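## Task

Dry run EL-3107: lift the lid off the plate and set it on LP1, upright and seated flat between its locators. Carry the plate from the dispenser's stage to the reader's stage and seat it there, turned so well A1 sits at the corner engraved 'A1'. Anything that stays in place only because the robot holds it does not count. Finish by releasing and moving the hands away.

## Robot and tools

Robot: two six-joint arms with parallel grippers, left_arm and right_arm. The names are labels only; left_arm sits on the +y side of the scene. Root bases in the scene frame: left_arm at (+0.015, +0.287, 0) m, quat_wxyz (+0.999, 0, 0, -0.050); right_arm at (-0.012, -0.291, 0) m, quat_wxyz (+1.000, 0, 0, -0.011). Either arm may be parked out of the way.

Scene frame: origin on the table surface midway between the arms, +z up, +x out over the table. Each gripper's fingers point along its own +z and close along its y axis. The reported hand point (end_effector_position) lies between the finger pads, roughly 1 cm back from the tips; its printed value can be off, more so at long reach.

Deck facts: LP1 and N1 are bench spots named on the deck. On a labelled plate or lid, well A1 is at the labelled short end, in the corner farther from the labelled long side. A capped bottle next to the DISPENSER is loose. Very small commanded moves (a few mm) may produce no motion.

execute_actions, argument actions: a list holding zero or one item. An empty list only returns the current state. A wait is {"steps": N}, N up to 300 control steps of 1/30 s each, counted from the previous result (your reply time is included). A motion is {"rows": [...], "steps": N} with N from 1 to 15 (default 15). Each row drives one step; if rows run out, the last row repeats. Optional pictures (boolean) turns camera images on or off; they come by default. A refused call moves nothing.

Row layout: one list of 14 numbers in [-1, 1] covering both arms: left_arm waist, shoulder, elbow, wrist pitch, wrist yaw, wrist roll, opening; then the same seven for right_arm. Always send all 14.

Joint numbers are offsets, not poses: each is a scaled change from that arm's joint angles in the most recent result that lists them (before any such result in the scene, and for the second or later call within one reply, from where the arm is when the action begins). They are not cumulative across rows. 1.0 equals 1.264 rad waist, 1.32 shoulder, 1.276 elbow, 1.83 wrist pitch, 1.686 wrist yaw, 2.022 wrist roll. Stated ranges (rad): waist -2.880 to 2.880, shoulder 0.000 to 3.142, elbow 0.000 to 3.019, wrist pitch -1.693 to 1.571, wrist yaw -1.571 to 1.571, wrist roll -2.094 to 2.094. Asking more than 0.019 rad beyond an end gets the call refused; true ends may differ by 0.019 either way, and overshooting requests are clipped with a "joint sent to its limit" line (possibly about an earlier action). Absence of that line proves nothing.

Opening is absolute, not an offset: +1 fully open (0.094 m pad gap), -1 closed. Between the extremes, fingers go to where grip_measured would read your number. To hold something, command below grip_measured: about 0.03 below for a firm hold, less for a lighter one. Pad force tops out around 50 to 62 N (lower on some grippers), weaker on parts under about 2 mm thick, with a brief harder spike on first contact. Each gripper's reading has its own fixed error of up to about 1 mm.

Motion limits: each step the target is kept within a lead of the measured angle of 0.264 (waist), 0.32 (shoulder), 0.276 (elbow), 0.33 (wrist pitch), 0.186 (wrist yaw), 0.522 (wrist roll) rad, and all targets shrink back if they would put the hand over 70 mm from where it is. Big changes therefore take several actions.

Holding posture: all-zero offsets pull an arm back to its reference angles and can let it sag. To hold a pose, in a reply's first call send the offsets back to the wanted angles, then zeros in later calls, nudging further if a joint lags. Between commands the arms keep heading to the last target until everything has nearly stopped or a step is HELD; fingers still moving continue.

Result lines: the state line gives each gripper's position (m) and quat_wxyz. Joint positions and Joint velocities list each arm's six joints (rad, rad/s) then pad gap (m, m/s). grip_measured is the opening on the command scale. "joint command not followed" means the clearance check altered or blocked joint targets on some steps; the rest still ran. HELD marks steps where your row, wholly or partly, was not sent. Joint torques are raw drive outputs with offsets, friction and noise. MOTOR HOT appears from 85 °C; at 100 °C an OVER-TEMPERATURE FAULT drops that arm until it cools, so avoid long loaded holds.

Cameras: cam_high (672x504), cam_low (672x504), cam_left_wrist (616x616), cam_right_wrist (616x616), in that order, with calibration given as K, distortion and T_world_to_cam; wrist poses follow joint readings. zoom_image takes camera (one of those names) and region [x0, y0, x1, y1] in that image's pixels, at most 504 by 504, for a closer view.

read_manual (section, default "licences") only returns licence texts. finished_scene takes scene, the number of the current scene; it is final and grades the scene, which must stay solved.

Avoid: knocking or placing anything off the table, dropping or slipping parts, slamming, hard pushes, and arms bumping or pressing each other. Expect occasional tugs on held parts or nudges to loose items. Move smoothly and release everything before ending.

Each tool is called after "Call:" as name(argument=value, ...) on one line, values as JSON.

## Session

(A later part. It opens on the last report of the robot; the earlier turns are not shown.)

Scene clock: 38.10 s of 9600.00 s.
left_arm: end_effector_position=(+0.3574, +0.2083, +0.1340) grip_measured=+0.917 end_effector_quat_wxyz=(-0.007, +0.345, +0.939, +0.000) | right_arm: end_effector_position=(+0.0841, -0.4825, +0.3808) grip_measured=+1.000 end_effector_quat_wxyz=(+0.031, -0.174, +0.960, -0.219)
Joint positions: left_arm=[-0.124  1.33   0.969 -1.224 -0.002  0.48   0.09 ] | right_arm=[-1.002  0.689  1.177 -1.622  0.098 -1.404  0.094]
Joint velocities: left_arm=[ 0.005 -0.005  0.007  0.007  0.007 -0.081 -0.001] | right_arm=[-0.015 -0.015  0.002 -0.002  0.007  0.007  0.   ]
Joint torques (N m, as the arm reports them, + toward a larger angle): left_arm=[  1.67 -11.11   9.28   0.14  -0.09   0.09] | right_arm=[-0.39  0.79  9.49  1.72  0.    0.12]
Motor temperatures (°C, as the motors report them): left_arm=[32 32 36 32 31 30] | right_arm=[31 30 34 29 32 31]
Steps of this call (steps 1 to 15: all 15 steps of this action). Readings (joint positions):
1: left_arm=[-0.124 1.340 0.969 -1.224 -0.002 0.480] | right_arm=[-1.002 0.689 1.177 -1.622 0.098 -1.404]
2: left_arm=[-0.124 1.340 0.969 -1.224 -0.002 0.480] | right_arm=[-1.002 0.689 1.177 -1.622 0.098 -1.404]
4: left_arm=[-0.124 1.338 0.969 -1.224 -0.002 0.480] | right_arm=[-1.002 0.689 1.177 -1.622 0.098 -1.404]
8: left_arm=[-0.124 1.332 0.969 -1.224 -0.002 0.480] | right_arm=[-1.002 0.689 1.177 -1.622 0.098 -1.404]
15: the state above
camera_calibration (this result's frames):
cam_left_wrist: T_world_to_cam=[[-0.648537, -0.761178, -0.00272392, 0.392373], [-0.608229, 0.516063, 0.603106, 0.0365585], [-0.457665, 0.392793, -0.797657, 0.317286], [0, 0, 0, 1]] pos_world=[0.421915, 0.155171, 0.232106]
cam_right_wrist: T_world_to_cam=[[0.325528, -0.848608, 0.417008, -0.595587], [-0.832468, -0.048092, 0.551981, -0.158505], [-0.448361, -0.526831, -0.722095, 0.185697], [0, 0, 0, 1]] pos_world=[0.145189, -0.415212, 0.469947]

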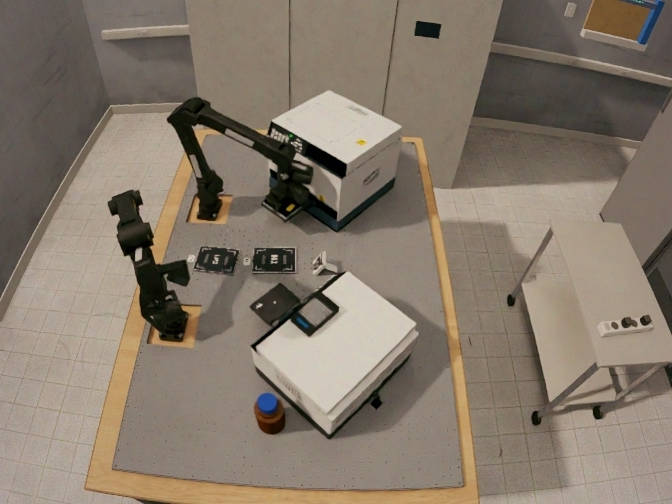

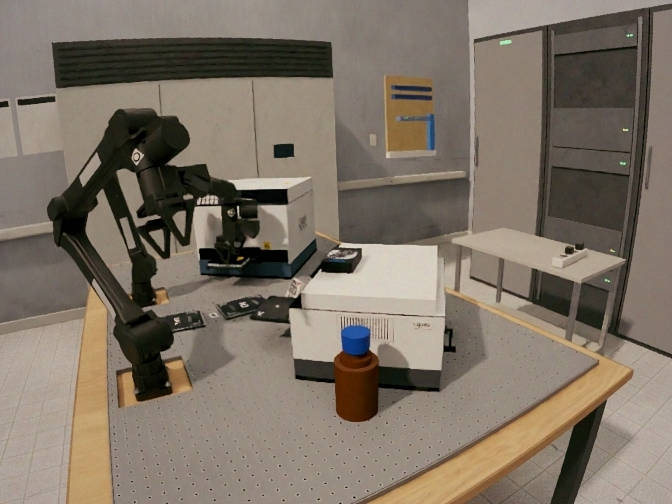

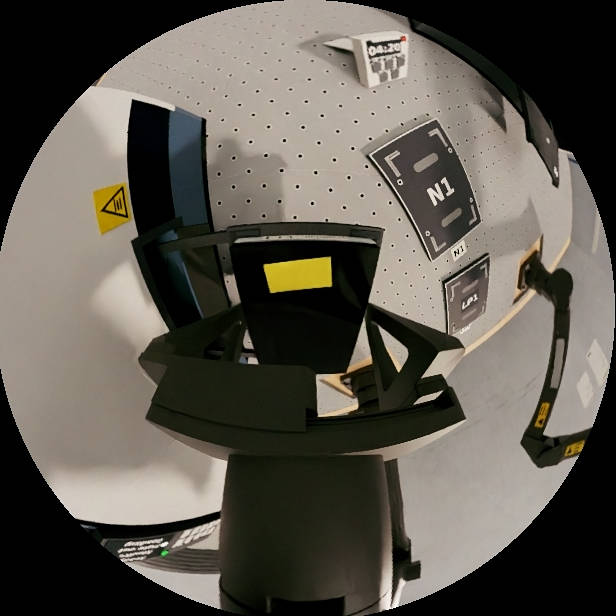

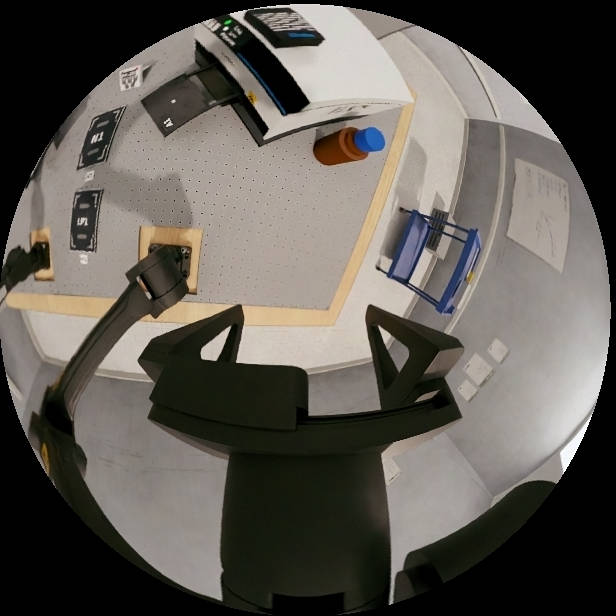

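Width ≈342. Close and lift with shoulder.

Call:
execute_actions(actions=[{"rows":[[0,0,0,0,0,0,0.87,0,0,0,0,0,0,1],[0,0,0,0,0,0,0.84,0,0,0,0,0,0,1],[0,0,0,0,0,0,0.82,0,0,0,0,0,0,1],[0,0,0,0,0,0,0.8,0,0,0,0,0,0,1],[0,0,0,0,0,0,0.785,0,0,0,0,0,0,1]],"steps":10}], pictures=false)

Call:
execute_actions(actions=[{"rows":[[0,-0.01,0,0,0,0,0.785,0,0,0,0,0,0,1],[0,-0.018,0,0,0,0,0.785,0,0,0,0,0,0,1],[0,-0.025,0,0,0,0,0.785,0,0,0,0,0,0,1],[0,-0.032,0,0,0,0,0.785,0,0,0,0,0,0,1],[0,-0.04,0,0,0,0,0.785,0,0,0,0,0,0,1],[0,-0.048,0,0,0,0,0.785,0,0,0,0,0,0,1],[0,-0.056,0,0,0,0,0.785,0,0,0,0,0,0,1]]}])

Scene clock: 39.60 s of 9600.00 s.
left_arm: end_effector_position=(+0.3574, +0.2086, +0.1340) grip_measured=+0.800 end_effector_quat_wxyz=(-0.007, +0.345, +0.939, +0.001) | right_arm: end_effector_position=(+0.0841, -0.4825, +0.3808) grip_measured=+1.000 end_effector_quat_wxyz=(+0.031, -0.174, +0.960, -0.219)
Joint positions: left_arm=[-0.124  1.33   0.969 -1.224 -0.004  0.48   0.085] | right_arm=[-1.002  0.689  1.177 -1.622  0.098 -1.404  0.094]
Joint velocities: left_arm=[-0.005 -0.005  0.007  0.017 -0.051  0.051  0.   ] | right_arm=[ 0.005 -0.005 -0.002  0.002 -0.037  0.007  0.   ]
Joint torques (N m, as the arm reports them, + toward a larger angle): left_arm=[ 0.53 -9.    9.17  0.17  0.    0.03] | right_arm=[-0.41  0.8   9.47  1.72  0.    0.12]
Motor temperatures (°C, as the motors report them): left_arm=[32 32 36 32 31 30] | right_arm=[31 30 34 29 32 31]
Steps of this call (steps 1 to 15: the robot went on to your last target; steps 16 to 35: nothing new was sent; steps 36 to 45: all 10 steps of this action). Readings (joint positions):
36: left_arm=[-0.124 1.330 0.969 -1.224 -0.002 0.480] | right_arm=[-1.002 0.689 1.177 -1.622 0.098 -1.404]
37: left_arm=[-0.124 1.330 0.969 -1.224 -0.002 0.480] | right_arm=[-1.002 0.689 1.177 -1.622 0.098 -1.404]
39: left_arm=[-0.124 1.330 0.969 -1.224 -0.003 0.480] | right_arm=[-1.002 0.689 1.177 -1.622 0.098 -1.404]
43: left_arm=[-0.124 1.330 0.969 -1.224 -0.004 0.480] | right_arm=[-1.002 0.689 1.177 -1.622 0.098 -1.404]
45: the state above

Scene clock: 40.10 s of 9600.00 s.
left_arm: end_effector_position=(+0.3565, +0.2090, +0.1559) grip_measured=+0.800 end_effector_quat_wxyz=(+0.026, +0.345, +0.938, +0.006) | right_arm: end_effector_position=(+0.0841, -0.4825, +0.3808) grip_measured=+1.000 end_effector_quat_wxyz=(+0.031, -0.174, +0.960, -0.219)
Joint positions: left_arm=[-0.124  1.263  0.969 -1.224 -0.004  0.48   0.085] | right_arm=[-1.002  0.689  1.177 -1.622  0.098 -1.404  0.094]
Joint velocities: left_arm=[-0.005 -0.015  0.002 -0.007  0.037  0.007  0.001] | right_arm=[ 0.015 -0.005  0.012  0.007 -0.007 -0.037  0.   ]
Joint torques (N m, as the arm reports them, + toward a larger angle): left_arm=[ 2.47 -9.29  9.39  0.25 -0.04 -0.02] | right_arm=[-0.4   0.82  9.48  1.73  0.    0.12]
Motor temperatures (°C, as the motors report them): left_arm=[32 32 36 32 31 30] | right_arm=[31 30 34 29 32 31]
Steps of this call (steps 1 to 15: all 15 steps of this action). Readings (joint positions):
1: left_arm=[-0.124 1.330 0.969 -1.224 -0.004 0.480] | right_arm=[-1.002 0.689 1.177 -1.622 0.098 -1.404]
2: left_arm=[-0.124 1.330 0.969 -1.224 -0.004 0.480] | right_arm=[-1.002 0.689 1.177 -1.622 0.098 -1.404]
4: left_arm=[-0.124 1.327 0.969 -1.224 -0.004 0.480] | right_arm=[-1.002 0.689 1.177 -1.622 0.098 -1.404]
8: left_arm=[-0.124 1.300 0.969 -1.224 -0.004 0.480] | right_arm=[-1.002 0.689 1.177 -1.622 0.098 -1.404]
15: the state above
camera_calibration (this result's frames):
cam_left_wrist: T_world_to_cam=[[-0.647227, -0.761449, -0.0359492, 0.397165], [-0.646317, 0.523139, 0.555518, 0.0419799], [-0.404192, 0.382781, -0.830727, 0.322354], [0, 0, 0, 1]] pos_world=[0.414481, 0.157069, 0.258745]
cam_right_wrist: T_world_to_cam=[[0.325528, -0.848608, 0.417008, -0.595587], [-0.832468, -0.048092, 0.551981, -0.158505], [-0.448361, -0.526831, -0.722095, 0.185697], [0, 0, 0, 1]] pos_world=[0.145189, -0.415212, 0.469947]

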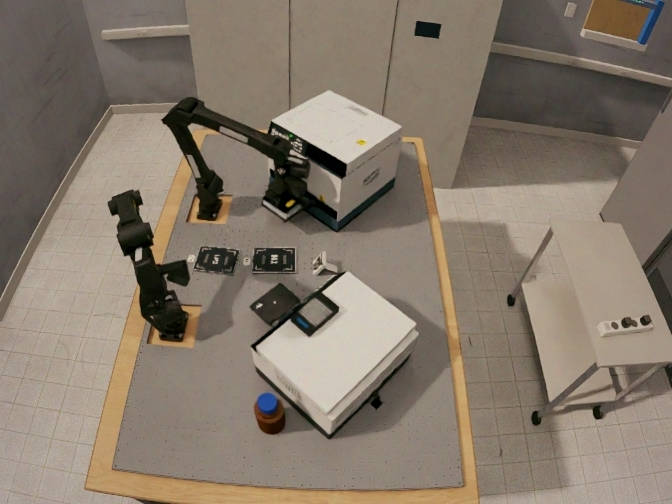

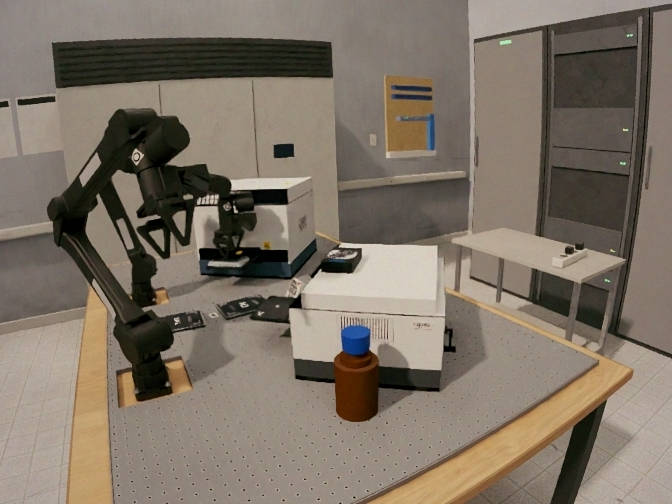

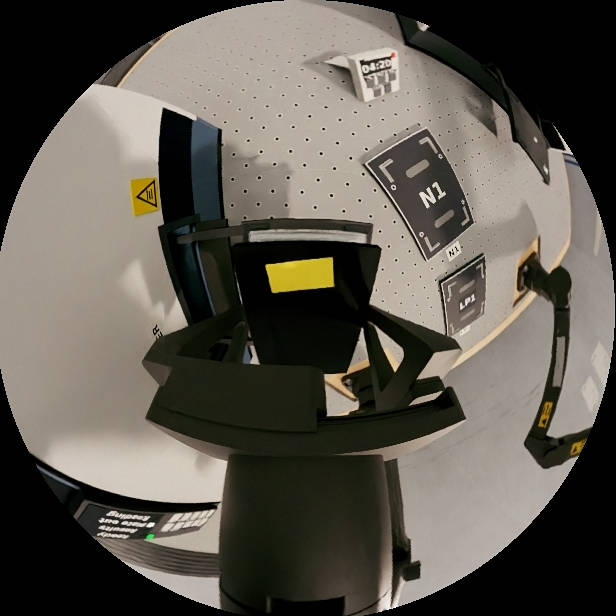

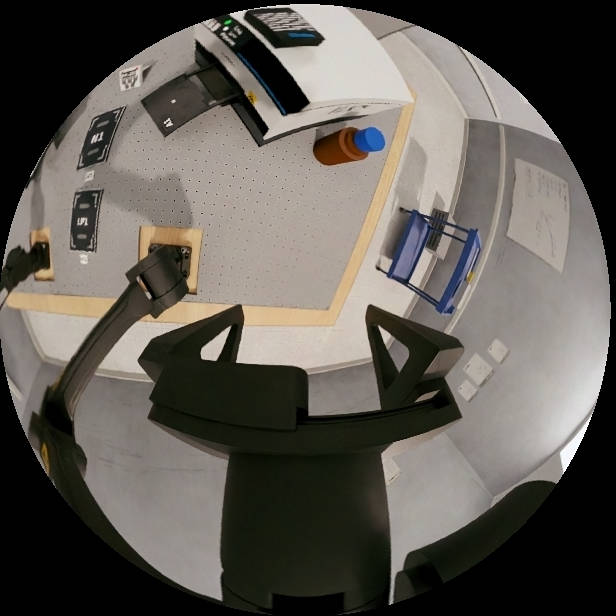

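Call:
execute_actions(actions=[{"rows":[[0,-0.01,0,-0.005,0,0,0.772,0,0,0,0,0,0,1],[0,-0.02,0,-0.01,0,0,0.772,0,0,0,0,0,0,1],[-0.01,-0.03,0,-0.02,0,0,0.772,0,0,0,0,0,0,1],[-0.03,-0.035,0,-0.03,0,0,0.772,0,0,0,0,0,0,1],[-0.05,-0.035,0,-0.04,0,0,0.772,0,0,0,0,0,0,1],[-0.075,-0.035,0,-0.05,0,-0.02,0.772,0,0,0,0,0,0,1],[-0.1,-0.035,0,-0.055,0,-0.04,0.772,0,0,0,0,0,0,1],[-0.13,-0.035,0,-0.055,0,-0.07,0.772,0,0,0,0,0,0,1],[-0.16,-0.035,0,-0.055,0,-0.1,0.772,0,0,0,0,0,0,1],[-0.19,-0.035,0,-0.055,0,-0.14,0.772,0,0,0,0,0,0,1],[-0.22,-0.035,0,-0.055,0,-0.18,0.772,0,0,0,0,0,0,1],[-0.25,-0.035,0,-0.055,0,-0.22,0.772,0,0,0,0,0,0,1],[-0.28,-0.035,0,-0.055,0,-0.27,0.772,0,0,0,0,0,0,1],[-0.31,-0.035,0,-0.055,0,-0.32,0.772,0,0,0,0,0,0,1],[-0.34,-0.035,0,-0.055,0,-0.37,0.772,0,0,0,0,0,0,1]]}], pictures=false)

Call:
execute_actions(actions=[{"steps":12}], pictures=false)

Call:
execute_actions(actions=[{"rows":[[-0.02,0,0,0,0,-0.03,0.772,0,0,0,0,0,0,1],[-0.045,0,0,0,0,-0.06,0.772,0,0,0,0,0,0,1],[-0.07,0,0,0,0,-0.09,0.772,0,0,0,0,0,0,1],[-0.1,0,0,0,0,-0.12,0.772,0,0,0,0,0,0,1],[-0.13,0,0,0,0,-0.15,0.772,0,0,0,0,0,0,1],[-0.16,0,0,0,0,-0.18,0.772,0,0,0,0,0,0,1],[-0.19,0,0,0,0,-0.21,0.772,0,0,0,0,0,0,1],[-0.22,0,0,0,0,-0.24,0.772,0,0,0,0,0,0,1],[-0.25,0,0,0,0,-0.27,0.772,0,0,0,0,0,0,1],[-0.28,0,0,0,0,-0.3,0.772,0,0,0,0,0,0,1],[-0.3,0,0,0,0,-0.33,0.772,0,0,0,0,0,0,1],[-0.32,0,0,0,0,-0.36,0.772,0,0,0,0,0,0,1],[-0.335,0,0,0,0,-0.39,0.772,0,0,0,0,0,0,1],[-0.35,0,0,0,0,-0.4,0.772,0,0,0,0,0,0,1]]}], pictures=false)

Call:
execute_actions(actions=[{"steps":15}])

Scene clock: 43.40 s of 9600.00 s.
left_arm: end_effector_position=(+0.2905, +0.1072, +0.1652) grip_measured=+0.793 end_effector_quat_wxyz=(+0.001, +0.321, +0.947, +0.003) | right_arm: end_effector_position=(+0.0841, -0.4825, +0.3808) grip_measured=+1.000 end_effector_quat_wxyz=(+0.031, -0.174, +0.960, -0.219)
Joint positions: left_arm=[-0.478  1.232  0.969 -1.308 -0.005  0.074  0.084] | right_arm=[-1.002  0.689  1.177 -1.622  0.098 -1.404  0.094]
Joint velocities: left_arm=[-1.226  0.005 -0.002  0.012 -0.022 -2.293  0.   ] | right_arm=[ 0.005 -0.005  0.007 -0.012 -0.037  0.022  0.   ]
Joint torques (N m, as the arm reports them, + toward a larger angle): left_arm=[ 1.8  -9.41  9.33 -0.22 -0.08 -0.09] | right_arm=[-0.39  0.81  9.48  1.72  0.    0.11]
Motor temperatures (°C, as the motors report them): left_arm=[32 32 36 32 31 30] | right_arm=[31 30 34 29 32 31]
Steps of this call (steps 1 to 15: the robot went on to your last target; steps 16 to 84: nothing new was sent; steps 85 to 99: all 15 steps of this action). Readings (joint positions):
85: left_arm=[-0.124 1.263 0.969 -1.224 -0.004 0.480] | right_arm=[-1.002 0.689 1.177 -1.622 0.098 -1.404]
86: left_arm=[-0.124 1.263 0.969 -1.225 -0.004 0.480] | right_arm=[-1.002 0.689 1.177 -1.622 0.098 -1.404]
88: left_arm=[-0.126 1.259 0.969 -1.237 -0.004 0.480] | right_arm=[-1.002 0.689 1.177 -1.622 0.098 -1.404]
92: left_arm=[-0.187 1.240 0.969 -1.294 -0.006 0.444] | right_arm=[-1.002 0.689 1.177 -1.622 0.098 -1.404]
99: the state above

Scene clock: 43.80 s of 9600.00 s.
left_arm: end_effector_position=(+0.2724, +0.0831, +0.1652) grip_measured=+0.793 end_effector_quat_wxyz=(-0.001, +0.214, +0.977, +0.002) | right_arm: end_effector_position=(+0.0841, -0.4825, +0.3808) grip_measured=+1.000 end_effector_quat_wxyz=(+0.031, -0.174, +0.960, -0.219)
Joint positions: left_arm=[-0.569  1.232  0.969 -1.311 -0.003 -0.237  0.084] | right_arm=[-1.002  0.689  1.177 -1.622  0.098 -1.404  0.094]
Joint velocities: left_arm=[ 0.005  0.005  0.012  0.002 -0.051 -0.154 -0.   ] | right_arm=[-0.005 -0.015 -0.002 -0.012  0.081 -0.066  0.   ]
Joint torques (N m, as the arm reports them, + toward a larger angle): left_arm=[ 2.81 -9.36  9.42 -0.44 -0.23 -0.08] | right_arm=[-0.39  0.78  9.48  1.73  0.    0.12]
Motor temperatures (°C, as the motors report them): left_arm=[32 32 36 32 31 30] | right_arm=[31 30 34 29 32 31]
Steps of this call (steps 1 to 12: the robot went on to your last target). Readings (joint positions):
1: left_arm=[-0.516 1.232 0.969 -1.308 -0.004 0.007] | right_arm=[-1.002 0.689 1.177 -1.622 0.098 -1.404]
2: left_arm=[-0.544 1.232 0.969 -1.308 -0.003 -0.046] | right_arm=[-1.002 0.689 1.177 -1.622 0.098 -1.404]
4: left_arm=[-0.570 1.232 0.969 -1.308 -0.002 -0.122] | right_arm=[-1.002 0.689 1.177 -1.622 0.098 -1.404]
8: left_arm=[-0.569 1.232 0.969 -1.310 -0.003 -0.204] | right_arm=[-1.002 0.689 1.177 -1.622 0.098 -1.404]
12: the state above

Scene clock: 44.30 s of 9600.00 s.
left_arm: end_effector_position=(+0.1636, -0.0060, +0.1652) grip_measured=+0.793 end_effector_quat_wxyz=(+0.000, +0.117, +0.993, +0.002) | right_arm: end_effector_position=(+0.0841, -0.4825, +0.3808) grip_measured=+1.000 end_effector_quat_wxyz=(+0.031, -0.174, +0.960, -0.219)
Joint positions: left_arm=[-1.     1.232  0.969 -1.311 -0.002 -0.865  0.084] | right_arm=[-1.002  0.689  1.177 -1.622  0.098 -1.404  0.094]
Joint velocities: left_arm=[-0.493 -0.015 -0.007 -0.017  0.051 -1.179  0.001] | right_arm=[ 0.005 -0.015 -0.007 -0.002  0.007  0.037  0.   ]
Joint torques (N m, as the arm reports them, + toward a larger angle): left_arm=[ 3.59 -8.91  9.49  0.18 -0.25 -0.03] | right_arm=[-0.39  0.77  9.47  1.71  0.    0.12]
Motor temperatures (°C, as the motors report them): left_arm=[32 31 36 32 31 30] | right_arm=[31 30 34 29 32 31]
Steps of this call (steps 1 to 15: all 15 steps of this action). Readings (joint positions):
1: left_arm=[-0.569 1.232 0.969 -1.311 -0.003 -0.245] | right_arm=[-1.002 0.689 1.177 -1.622 0.098 -1.404]
2: left_arm=[-0.573 1.232 0.969 -1.311 -0.003 -0.262] | right_arm=[-1.002 0.689 1.177 -1.622 0.098 -1.404]
4: left_arm=[-0.600 1.232 0.969 -1.311 -0.004 -0.322] | right_arm=[-1.002 0.689 1.177 -1.622 0.098 -1.404]
8: left_arm=[-0.745 1.232 0.969 -1.311 -0.005 -0.499] | right_arm=[-1.002 0.689 1.177 -1.622 0.098 -1.404]
15: the state above

Scene clock: 44.80 s of 9600.00 s.
left_arm: end_effector_position=(+0.1583, -0.0086, +0.1652) grip_measured=+0.793 end_effector_quat_wxyz=(+0.000, +0.044, +0.999, +0.002) | right_arm: end_effector_position=(+0.0841, -0.4825, +0.3808) grip_measured=+1.000 end_effector_quat_wxyz=(+0.031, -0.174, +0.960, -0.219)
Joint positions: left_arm=[-1.018  1.232  0.969 -1.311 -0.002 -1.031  0.084] | right_arm=[-1.002  0.689  1.177 -1.622  0.098 -1.404  0.094]
Joint velocities: left_arm=[-0.024  0.005 -0.012  0.007 -0.051 -0.037 -0.   ] | right_arm=[-0.005 -0.005  0.002  0.007  0.081  0.022  0.   ]
Joint torques (N m, as the arm reports them, + toward a larger angle): left_arm=[ 1.5  -8.47  9.4   0.23 -0.27 -0.07] | right_arm=[-0.38  0.79  9.48  1.72  0.    0.12]
Motor temperatures (°C, as the motors report them): left_arm=[32 31 36 32 31 30] | right_arm=[31 30 34 29 32 31]
Steps of this call (steps 1 to 15: the robot went on to your last target). Readings (joint positions):
1: left_arm=[-1.012 1.232 0.969 -1.311 -0.002 -0.899] | right_arm=[-1.002 0.689 1.177 -1.622 0.098 -1.404]
2: left_arm=[-1.017 1.232 0.969 -1.311 -0.001 -0.927] | right_arm=[-1.002 0.689 1.177 -1.622 0.098 -1.404]
4: left_arm=[-1.018 1.232 0.969 -1.311 -0.002 -0.966] | right_arm=[-1.002 0.689 1.177 -1.622 0.098 -1.404]
8: left_arm=[-1.018 1.232 0.969 -1.311 -0.002 -1.008] | right_arm=[-1.002 0.689 1.177 -1.622 0.098 -1.404]
15: the state above
camera_calibration (this result's frames):
cam_left_wrist: T_world_to_cam=[[-0.0886159, -0.996009, -0.0106634, 0.0089522], [-0.803106, 0.0651122, 0.592268, 0.0373545], [-0.58921, 0.0610482, -0.80567, 0.355633], [0, 0, 0, 1]] pos_world=[0.240335, -0.0152265, 0.264494]
cam_right_wrist: T_world_to_cam=[[0.325528, -0.848608, 0.417008, -0.595587], [-0.832468, -0.048092, 0.551981, -0.158505], [-0.448361, -0.526831, -0.722095, 0.185697], [0, 0, 0, 1]] pos_world=[0.145189, -0.415212, 0.469947]

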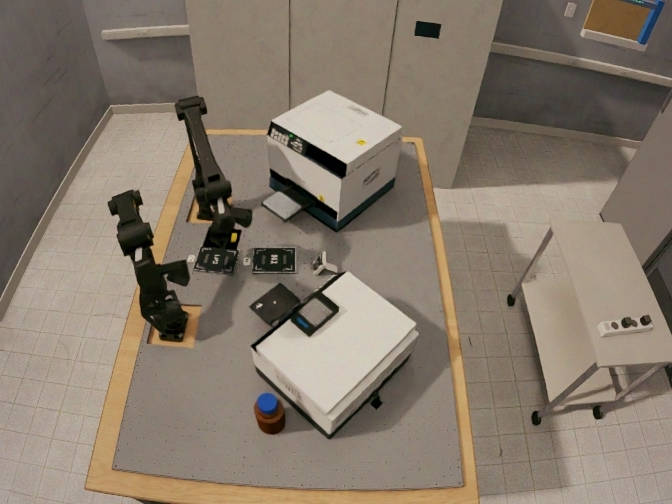

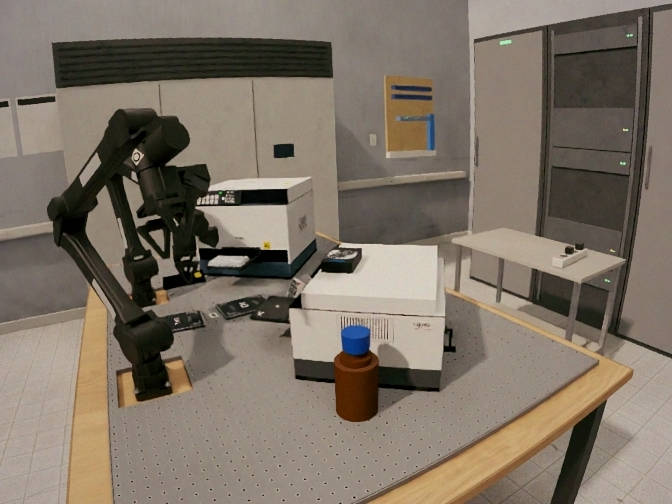

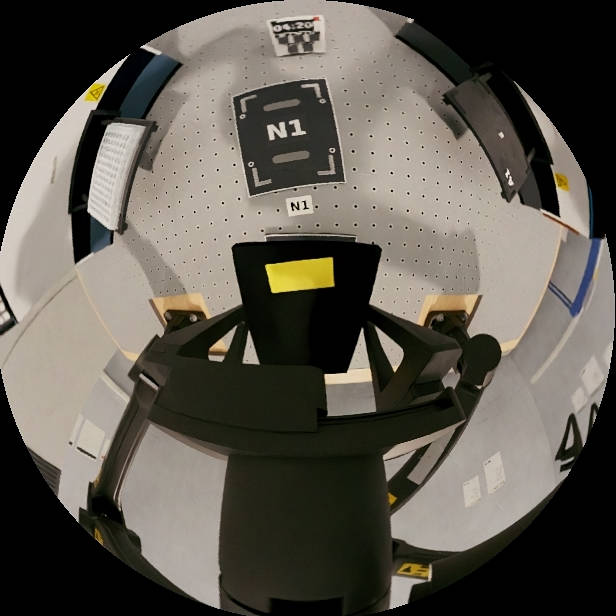

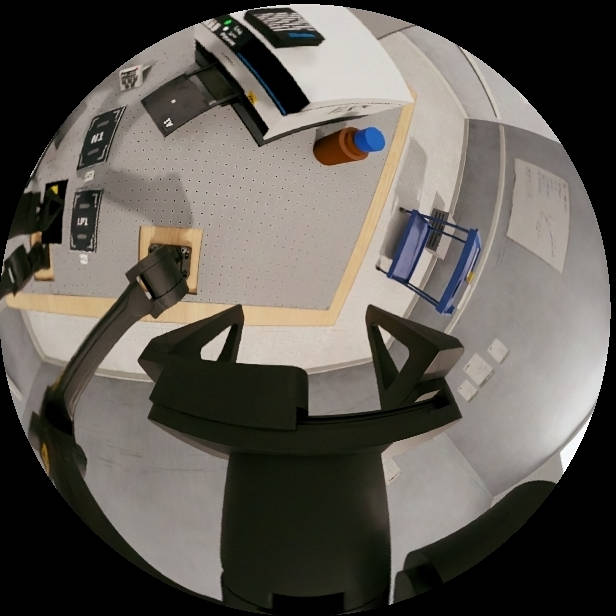

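Call:
execute_actions(actions=[{"rows":[[-0.008,0,-0.012,0.012,0,-0.005,0.772,0,0,0,0,0,0,1],[-0.016,0.005,-0.024,0.024,0,-0.01,0.772,0,0,0,0,0,0,1],[-0.024,0.01,-0.036,0.036,0,-0.015,0.772,0,0,0,0,0,0,1],[-0.032,0.015,-0.048,0.048,0,-0.02,0.772,0,0,0,0,0,0,1],[-0.04,0.02,-0.06,0.06,0,-0.025,0.772,0,0,0,0,0,0,1],[-0.048,0.026,-0.072,0.072,0,-0.03,0.772,0,0,0,0,0,0,1],[-0.056,0.032,-0.084,0.084,0,-0.035,0.772,0,0,0,0,0,0,1],[-0.064,0.038,-0.096,0.096,0,-0.04,0.772,0,0,0,0,0,0,1],[-0.07,0.044,-0.108,0.108,0,-0.045,0.772,0,0,0,0,0,0,1],[-0.07,0.05,-0.12,0.12,0,-0.045,0.772,0,0,0,0,0,0,1],[-0.07,0.056,-0.13,0.132,0,-0.045,0.772,0,0,0,0,0,0,1],[-0.07,0.06,-0.14,0.145,0,-0.045,0.772,0,0,0,0,0,0,1]]}], pictures=false)

Call:
execute_actions(actions=[{"steps":12}])

Call:
zoom_image(camera="cam_left_wrist", region=[200,170,420,380])

Scene clock: 47.77 s of 9600.00 s.
left_arm: end_effector_position=(+0.1295, -0.0082, +0.0801) grip_measured=+0.793 end_effector_quat_wxyz=(-0.002, +0.048, +0.999, +0.007) | right_arm: end_effector_position=(+0.0841, -0.4825, +0.3808) grip_measured=+1.000 end_effector_quat_wxyz=(+0.031, -0.174, +0.960, -0.219)
Joint positions: left_arm=[-1.1    1.303  0.789 -1.071 -0.002 -1.103  0.084] | right_arm=[-1.002  0.689  1.177 -1.622  0.098 -1.404  0.094]
Joint velocities: left_arm=[-0.005  0.161 -0.144  0.115 -0.022 -0.066 -0.   ] | right_arm=[-0.005 -0.005 -0.017  0.012 -0.022  0.066  0.   ]
Joint torques (N m, as the arm reports them, + toward a larger angle): left_arm=[ 1.28 -8.27  9.17  0.88 -0.21 -0.06] | right_arm=[-0.38  0.8   9.47  1.72  0.    0.12]
Motor temperatures (°C, as the motors report them): left_arm=[32 31 36 32 31 30] | right_arm=[31 30 34 29 32 31]
Steps of this call (steps 1 to 15: the robot went on to your last target; steps 16 to 74: nothing new was sent; steps 75 to 89: all 15 steps of this action). Readings (joint positions):
75: left_arm=[-1.018 1.232 0.968 -1.309 -0.002 -1.036] | right_arm=[-1.002 0.689 1.177 -1.622 0.098 -1.404]
76: left_arm=[-1.018 1.232 0.964 -1.303 -0.002 -1.037] | right_arm=[-1.002 0.689 1.177 -1.622 0.098 -1.404]
78: left_arm=[-1.022 1.232 0.945 -1.273 -0.002 -1.043] | right_arm=[-1.002 0.689 1.177 -1.622 0.098 -1.404]
82: left_arm=[-1.059 1.241 0.881 -1.194 -0.002 -1.069] | right_arm=[-1.002 0.689 1.177 -1.622 0.098 -1.404]
89: the state above

Scene clock: 48.17 s of 9600.00 s.
left_arm: end_effector_position=(+0.1297, -0.0088, +0.0773) grip_measured=+0.793 end_effector_quat_wxyz=(-0.002, +0.044, +0.999, +0.006) | right_arm: end_effector_position=(+0.0841, -0.4825, +0.3808) grip_measured=+1.000 end_effector_quat_wxyz=(+0.031, -0.174, +0.960, -0.219)
Joint positions: left_arm=[-1.1    1.308  0.785 -1.06  -0.002 -1.112  0.084] | right_arm=[-1.002  0.689  1.177 -1.622  0.098 -1.404  0.094]
Joint velocities: left_arm=[-0.015  0.005  0.007  0.017 -0.022  0.007 -0.001] | right_arm=[-0.015 -0.015 -0.007  0.007  0.022  0.007  0.   ]
Joint torques (N m, as the arm reports them, + toward a larger angle): left_arm=[ 1.63 -9.38  8.98  0.8  -0.25 -0.08] | right_arm=[-0.4   0.8   9.47  1.72  0.    0.12]
Motor temperatures (°C, as the motors report them): left_arm=[32 31 36 32 31 30] | right_arm=[31 30 34 29 32 31]
Steps of this call (steps 1 to 12: the robot went on to your last target). Readings (joint positions):
1: left_arm=[-1.100 1.307 0.786 -1.068 -0.002 -1.105] | right_arm=[-1.002 0.689 1.177 -1.622 0.098 -1.404]
2: left_arm=[-1.100 1.308 0.785 -1.066 -0.002 -1.107] | right_arm=[-1.002 0.689 1.177 -1.622 0.098 -1.404]
4: left_arm=[-1.100 1.308 0.785 -1.062 -0.002 -1.109] | right_arm=[-1.002 0.689 1.177 -1.622 0.098 -1.404]
8: left_arm=[-1.100 1.308 0.785 -1.060 -0.002 -1.111] | right_arm=[-1.002 0.689 1.177 -1.622 0.098 -1.404]
12: the state above
camera_calibration (this result's frames):
cam_left_wrist: T_world_to_cam=[[-0.0890451, -0.995843, -0.0191754, 0.00600747], [-0.801173, 0.0601737, 0.5954, 0.0659053], [-0.591771, 0.0683802, -0.803201, 0.268111], [0, 0, 0, 1]] pos_world=[0.211997, -0.0163167, 0.176222]
cam_right_wrist: T_world_to_cam=[[0.325528, -0.848608, 0.417008, -0.595587], [-0.832468, -0.048092, 0.551981, -0.158505], [-0.448361, -0.526831, -0.722095, 0.185697], [0, 0, 0, 1]] pos_world=[0.145189, -0.415212, 0.469947]

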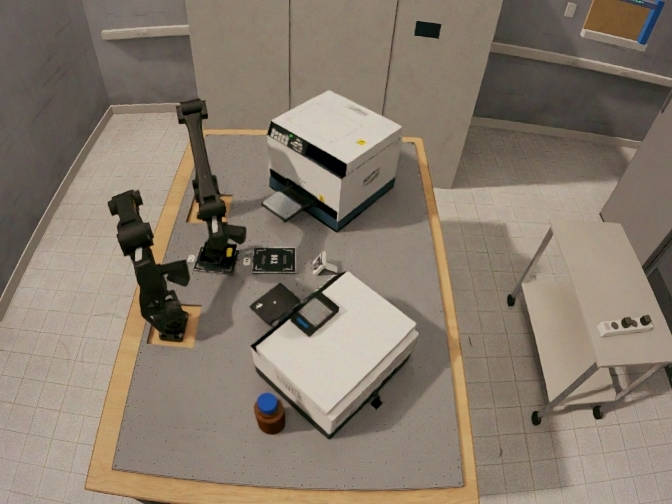

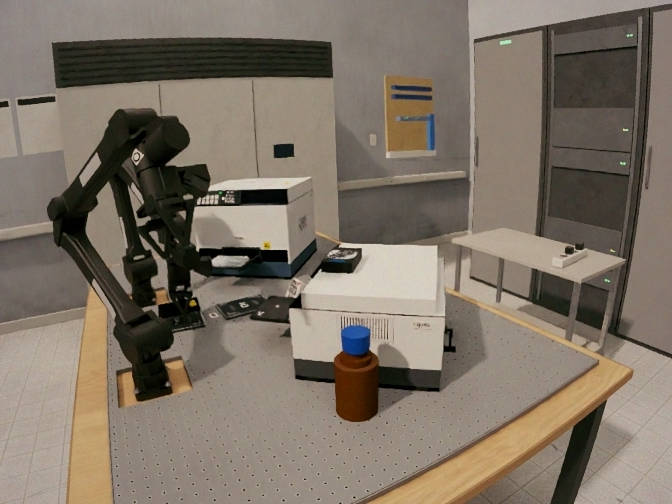

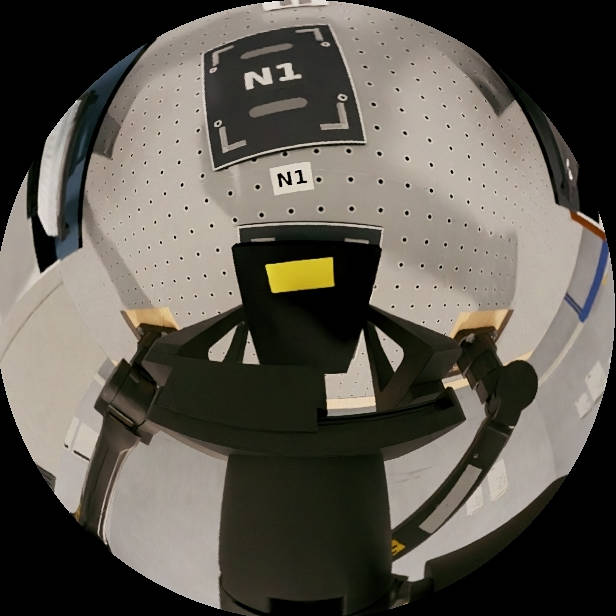

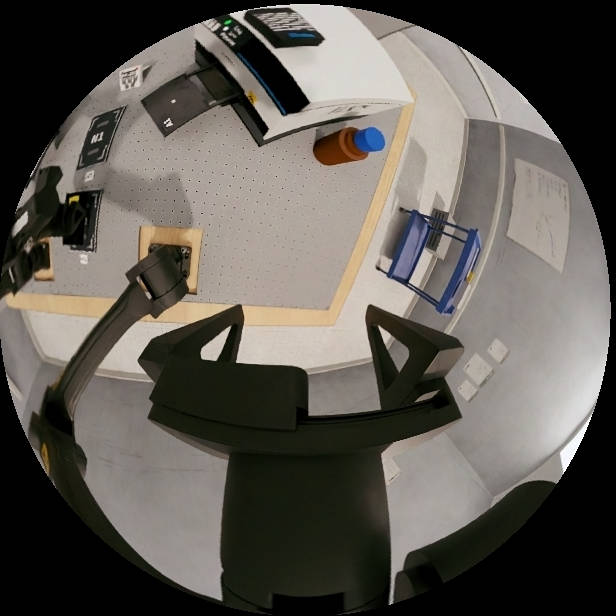

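Region (200, 170, 420, 380) of cam_left_wrist's 616x616 image, scaled by 2.291, with more detail than that image has; it fills the top 481 rows of this view, and the rest is white.

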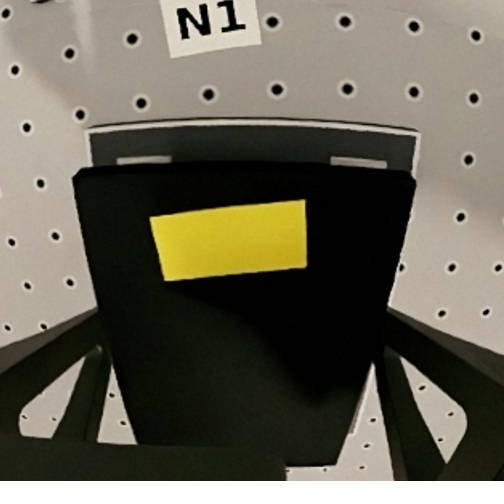

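Call:
execute_actions(actions=[{"rows":[[-0.008,0.006,-0.004,0.008,0,-0.004,0.772,0,0,0,0,0,0,1],[-0.016,0.012,-0.008,0.016,0,-0.008,0.772,0,0,0,0,0,0,1],[-0.024,0.018,-0.013,0.024,0,-0.012,0.772,0,0,0,0,0,0,1],[-0.032,0.025,-0.018,0.032,0,-0.016,0.772,0,0,0,0,0,0,1],[-0.035,0.031,-0.023,0.04,0,-0.019,0.772,0,0,0,0,0,0,1],[-0.035,0.036,-0.028,0.046,0,-0.019,0.772,0,0,0,0,0,0,1]]}])

Call:
zoom_image(camera="cam_left_wrist", region=[200,170,420,380])

Scene clock: 50.33 s of 9600.00 s.
left_arm: end_effector_position=(+0.1194, -0.0113, +0.0553) grip_measured=+0.793 end_effector_quat_wxyz=(-0.002, +0.047, +0.999, +0.007) | right_arm: end_effector_position=(+0.0841, -0.4825, +0.3808) grip_measured=+1.000 end_effector_quat_wxyz=(+0.031, -0.174, +0.960, -0.219)
Joint positions: left_arm=[-1.133  1.344  0.75  -0.992 -0.002 -1.139  0.084] | right_arm=[-1.002  0.689  1.177 -1.622  0.098 -1.404  0.094]
Joint velocities: left_arm=[-0.015  0.005 -0.007  0.032  0.037  0.022  0.   ] | right_arm=[ 0.005 -0.015  0.002  0.017  0.022 -0.007  0.   ]
Joint torques (N m, as the arm reports them, + toward a larger angle): left_arm=[ 0.64 -7.01  8.01  0.43 -0.22 -0.07] | right_arm=[-0.37  0.8   9.48  1.72  0.    0.12]
Motor temperatures (°C, as the motors report them): left_arm=[32 31 36 32 31 30] | right_arm=[31 30 34 29 32 31]
Steps of this call (steps 1 to 30: the robot went on to your last target; steps 31 to 50: nothing new was sent; steps 51 to 65: all 15 steps of this action). Readings (joint positions):
51: left_arm=[-1.100 1.308 0.785 -1.060 -0.002 -1.112] | right_arm=[-1.002 0.689 1.177 -1.622 0.098 -1.404]
52: left_arm=[-1.100 1.308 0.784 -1.058 -0.002 -1.114] | right_arm=[-1.002 0.689 1.177 -1.622 0.098 -1.404]
54: left_arm=[-1.104 1.309 0.779 -1.040 -0.002 -1.119] | right_arm=[-1.002 0.689 1.177 -1.622 0.098 -1.404]
58: left_arm=[-1.128 1.328 0.760 -0.998 -0.002 -1.132] | right_arm=[-1.002 0.689 1.177 -1.622 0.098 -1.404]
65: the state above
camera_calibration (this result's frames):
cam_left_wrist: T_world_to_cam=[[-0.0951329, -0.995236, -0.0213489, 0.00304073], [-0.800531, 0.0637389, 0.595892, 0.0708219], [-0.591692, 0.0737794, -0.802781, 0.244614], [0, 0, 0, 1]] pos_world=[0.20172, -0.0195353, 0.154234]
cam_right_wrist: T_world_to_cam=[[0.325528, -0.848608, 0.417008, -0.595587], [-0.832468, -0.048092, 0.551981, -0.158505], [-0.448361, -0.526831, -0.722095, 0.185697], [0, 0, 0, 1]] pos_world=[0.145189, -0.415212, 0.469947]

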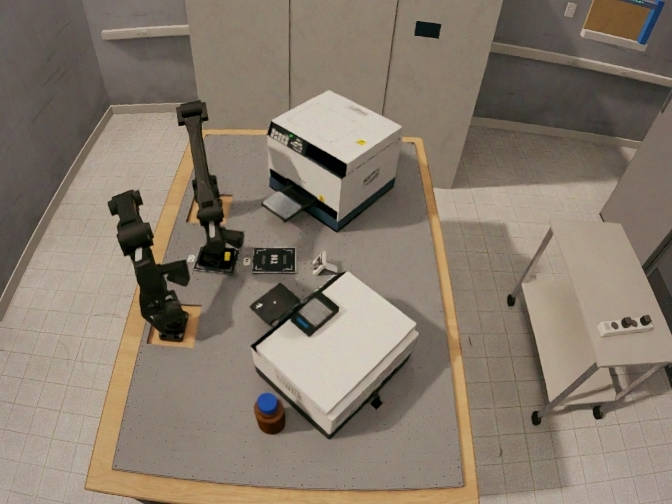

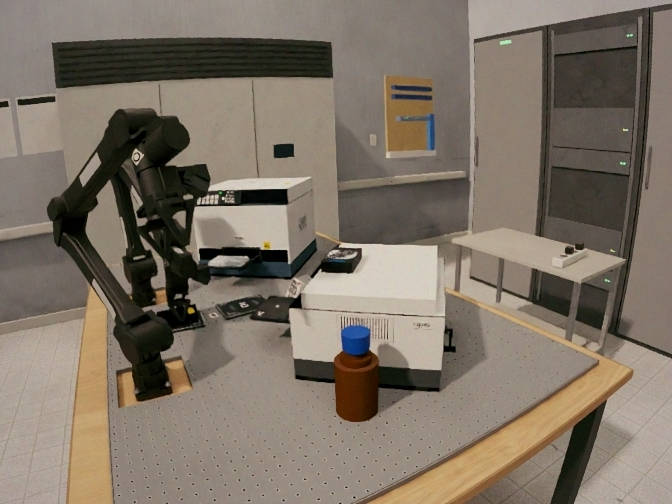

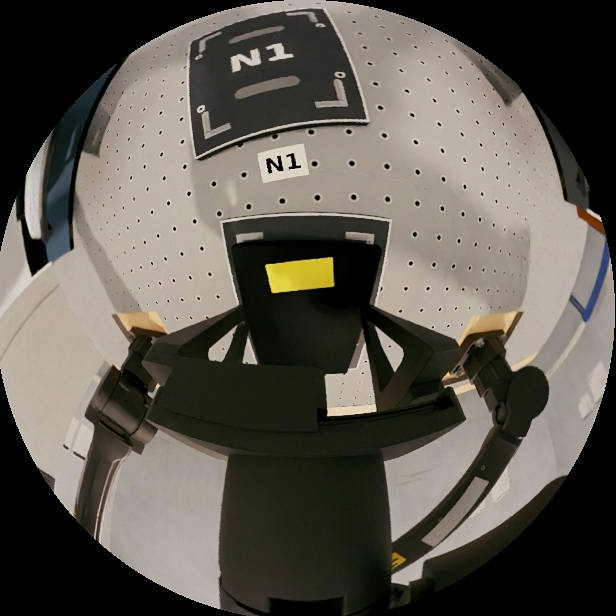

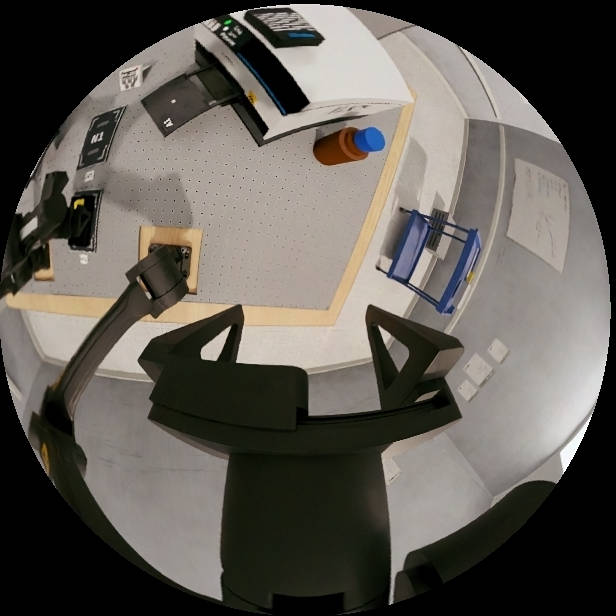

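Region (200, 170, 420, 380) of cam_left_wrist's 616x616 image, scaled by 2.291, with more detail than that image has; it fills the top 481 rows of this view, and the rest is white.

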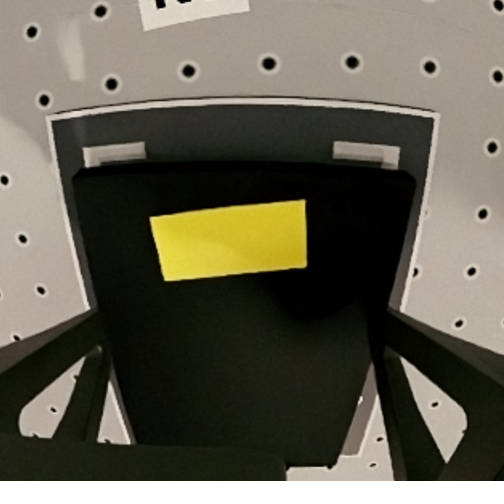

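Call:
execute_actions(actions=[{"rows":[[0,0.006,-0.003,0.007,0,-0.004,0.772,0,0,0,0,0,0,1],[0,0.012,-0.006,0.014,0,-0.008,0.772,0,0,0,0,0,0,1],[0,0.018,-0.011,0.022,0,-0.008,0.772,0,0,0,0,0,0,1],[0,0.024,-0.016,0.029,0,-0.008,0.772,0,0,0,0,0,0,1]]}])

Call:
zoom_image(camera="cam_left_wrist", region=[200,170,420,380])

Scene clock: 51.50 s of 9600.00 s.
left_arm: end_effector_position=(+0.1193, -0.0110, +0.0452) grip_measured=+0.793 end_effector_quat_wxyz=(-0.001, +0.043, +0.999, +0.005) | right_arm: end_effector_position=(+0.0841, -0.4825, +0.3808) grip_measured=+1.000 end_effector_quat_wxyz=(+0.031, -0.174, +0.960, -0.219)
Joint positions: left_arm=[-1.133  1.359  0.732 -0.954 -0.002 -1.146  0.084] | right_arm=[-1.002  0.689  1.177 -1.622  0.098 -1.404  0.094]
Joint velocities: left_arm=[ 0.005 -0.034  0.007 -0.007  0.007 -0.051  0.001] | right_arm=[-0.005 -0.005 -0.002 -0.012 -0.095 -0.007  0.   ]
Joint torques (N m, as the arm reports them, + toward a larger angle): left_arm=[ 1.37 -7.81  7.69  0.84 -0.27 -0.06] | right_arm=[-0.38  0.8   9.48  1.72  0.    0.12]
Motor temperatures (°C, as the motors report them): left_arm=[32 31 35 32 31 30] | right_arm=[31 30 34 29 32 31]
Steps of this call (steps 1 to 15: the robot went on to your last target; steps 16 to 20: nothing new was sent; steps 21 to 35: all 15 steps of this action). Readings (joint positions):
21: left_arm=[-1.133 1.344 0.750 -0.991 -0.002 -1.141] | right_arm=[-1.002 0.689 1.177 -1.622 0.098 -1.404]
22: left_arm=[-1.133 1.344 0.750 -0.990 -0.002 -1.142] | right_arm=[-1.002 0.689 1.177 -1.622 0.098 -1.404]
24: left_arm=[-1.133 1.344 0.745 -0.975 -0.002 -1.144] | right_arm=[-1.002 0.689 1.177 -1.622 0.098 -1.404]
28: left_arm=[-1.133 1.355 0.735 -0.956 -0.002 -1.145] | right_arm=[-1.002 0.689 1.177 -1.622 0.098 -1.404]
35: the state above
camera_calibration (this result's frames):
cam_left_wrist: T_world_to_cam=[[-0.0882662, -0.995948, -0.0172115, 0.0020566], [-0.801911, 0.0607985, 0.594342, 0.0769885], [-0.590887, 0.0662624, -0.804028, 0.236265], [0, 0, 0, 1]] pos_world=[0.201525, -0.018288, 0.144242]
cam_right_wrist: T_world_to_cam=[[0.325528, -0.848608, 0.417008, -0.595587], [-0.832468, -0.048092, 0.551981, -0.158505], [-0.448361, -0.526831, -0.722095, 0.185697], [0, 0, 0, 1]] pos_world=[0.145189, -0.415212, 0.469947]

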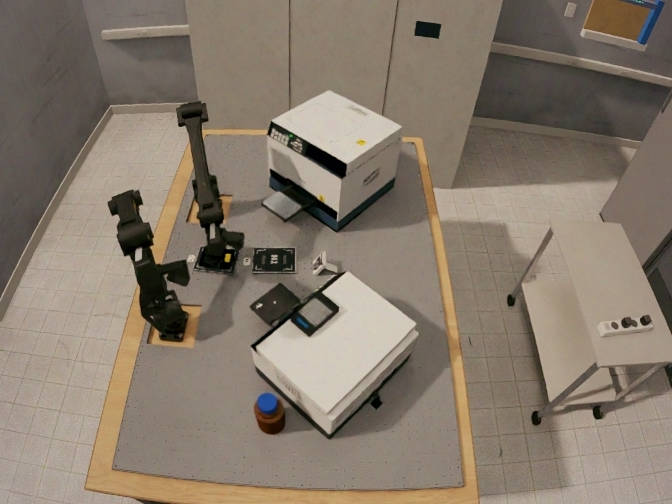

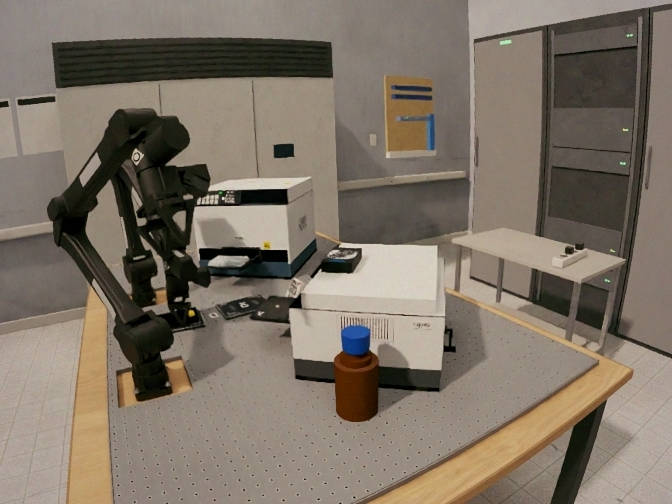

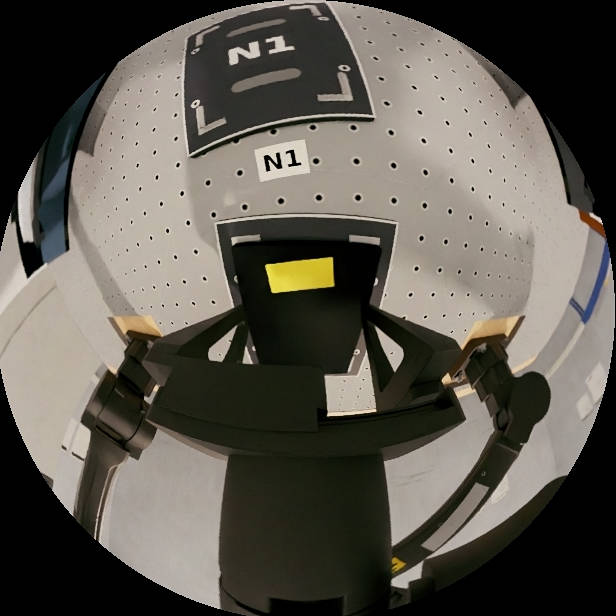

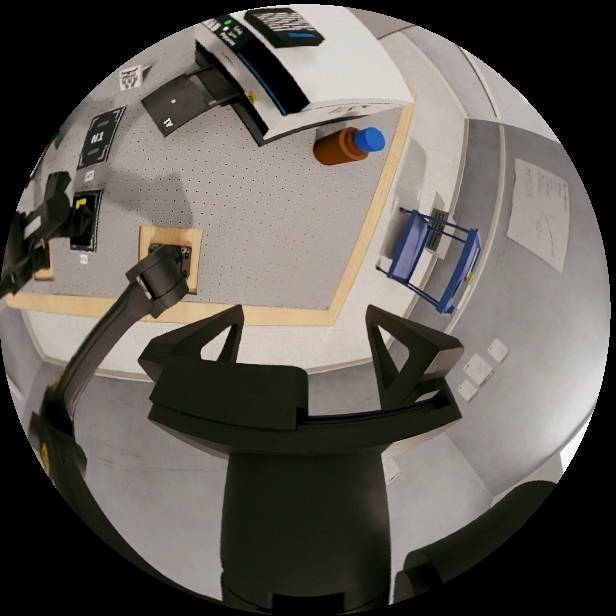

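Region (200, 170, 420, 380) of cam_left_wrist's 616x616 image, scaled by 2.291, with more detail than that image has; it fills the top 481 rows of this view, and the rest is white.

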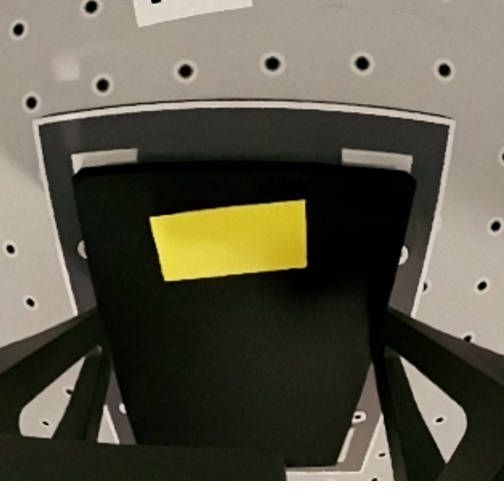

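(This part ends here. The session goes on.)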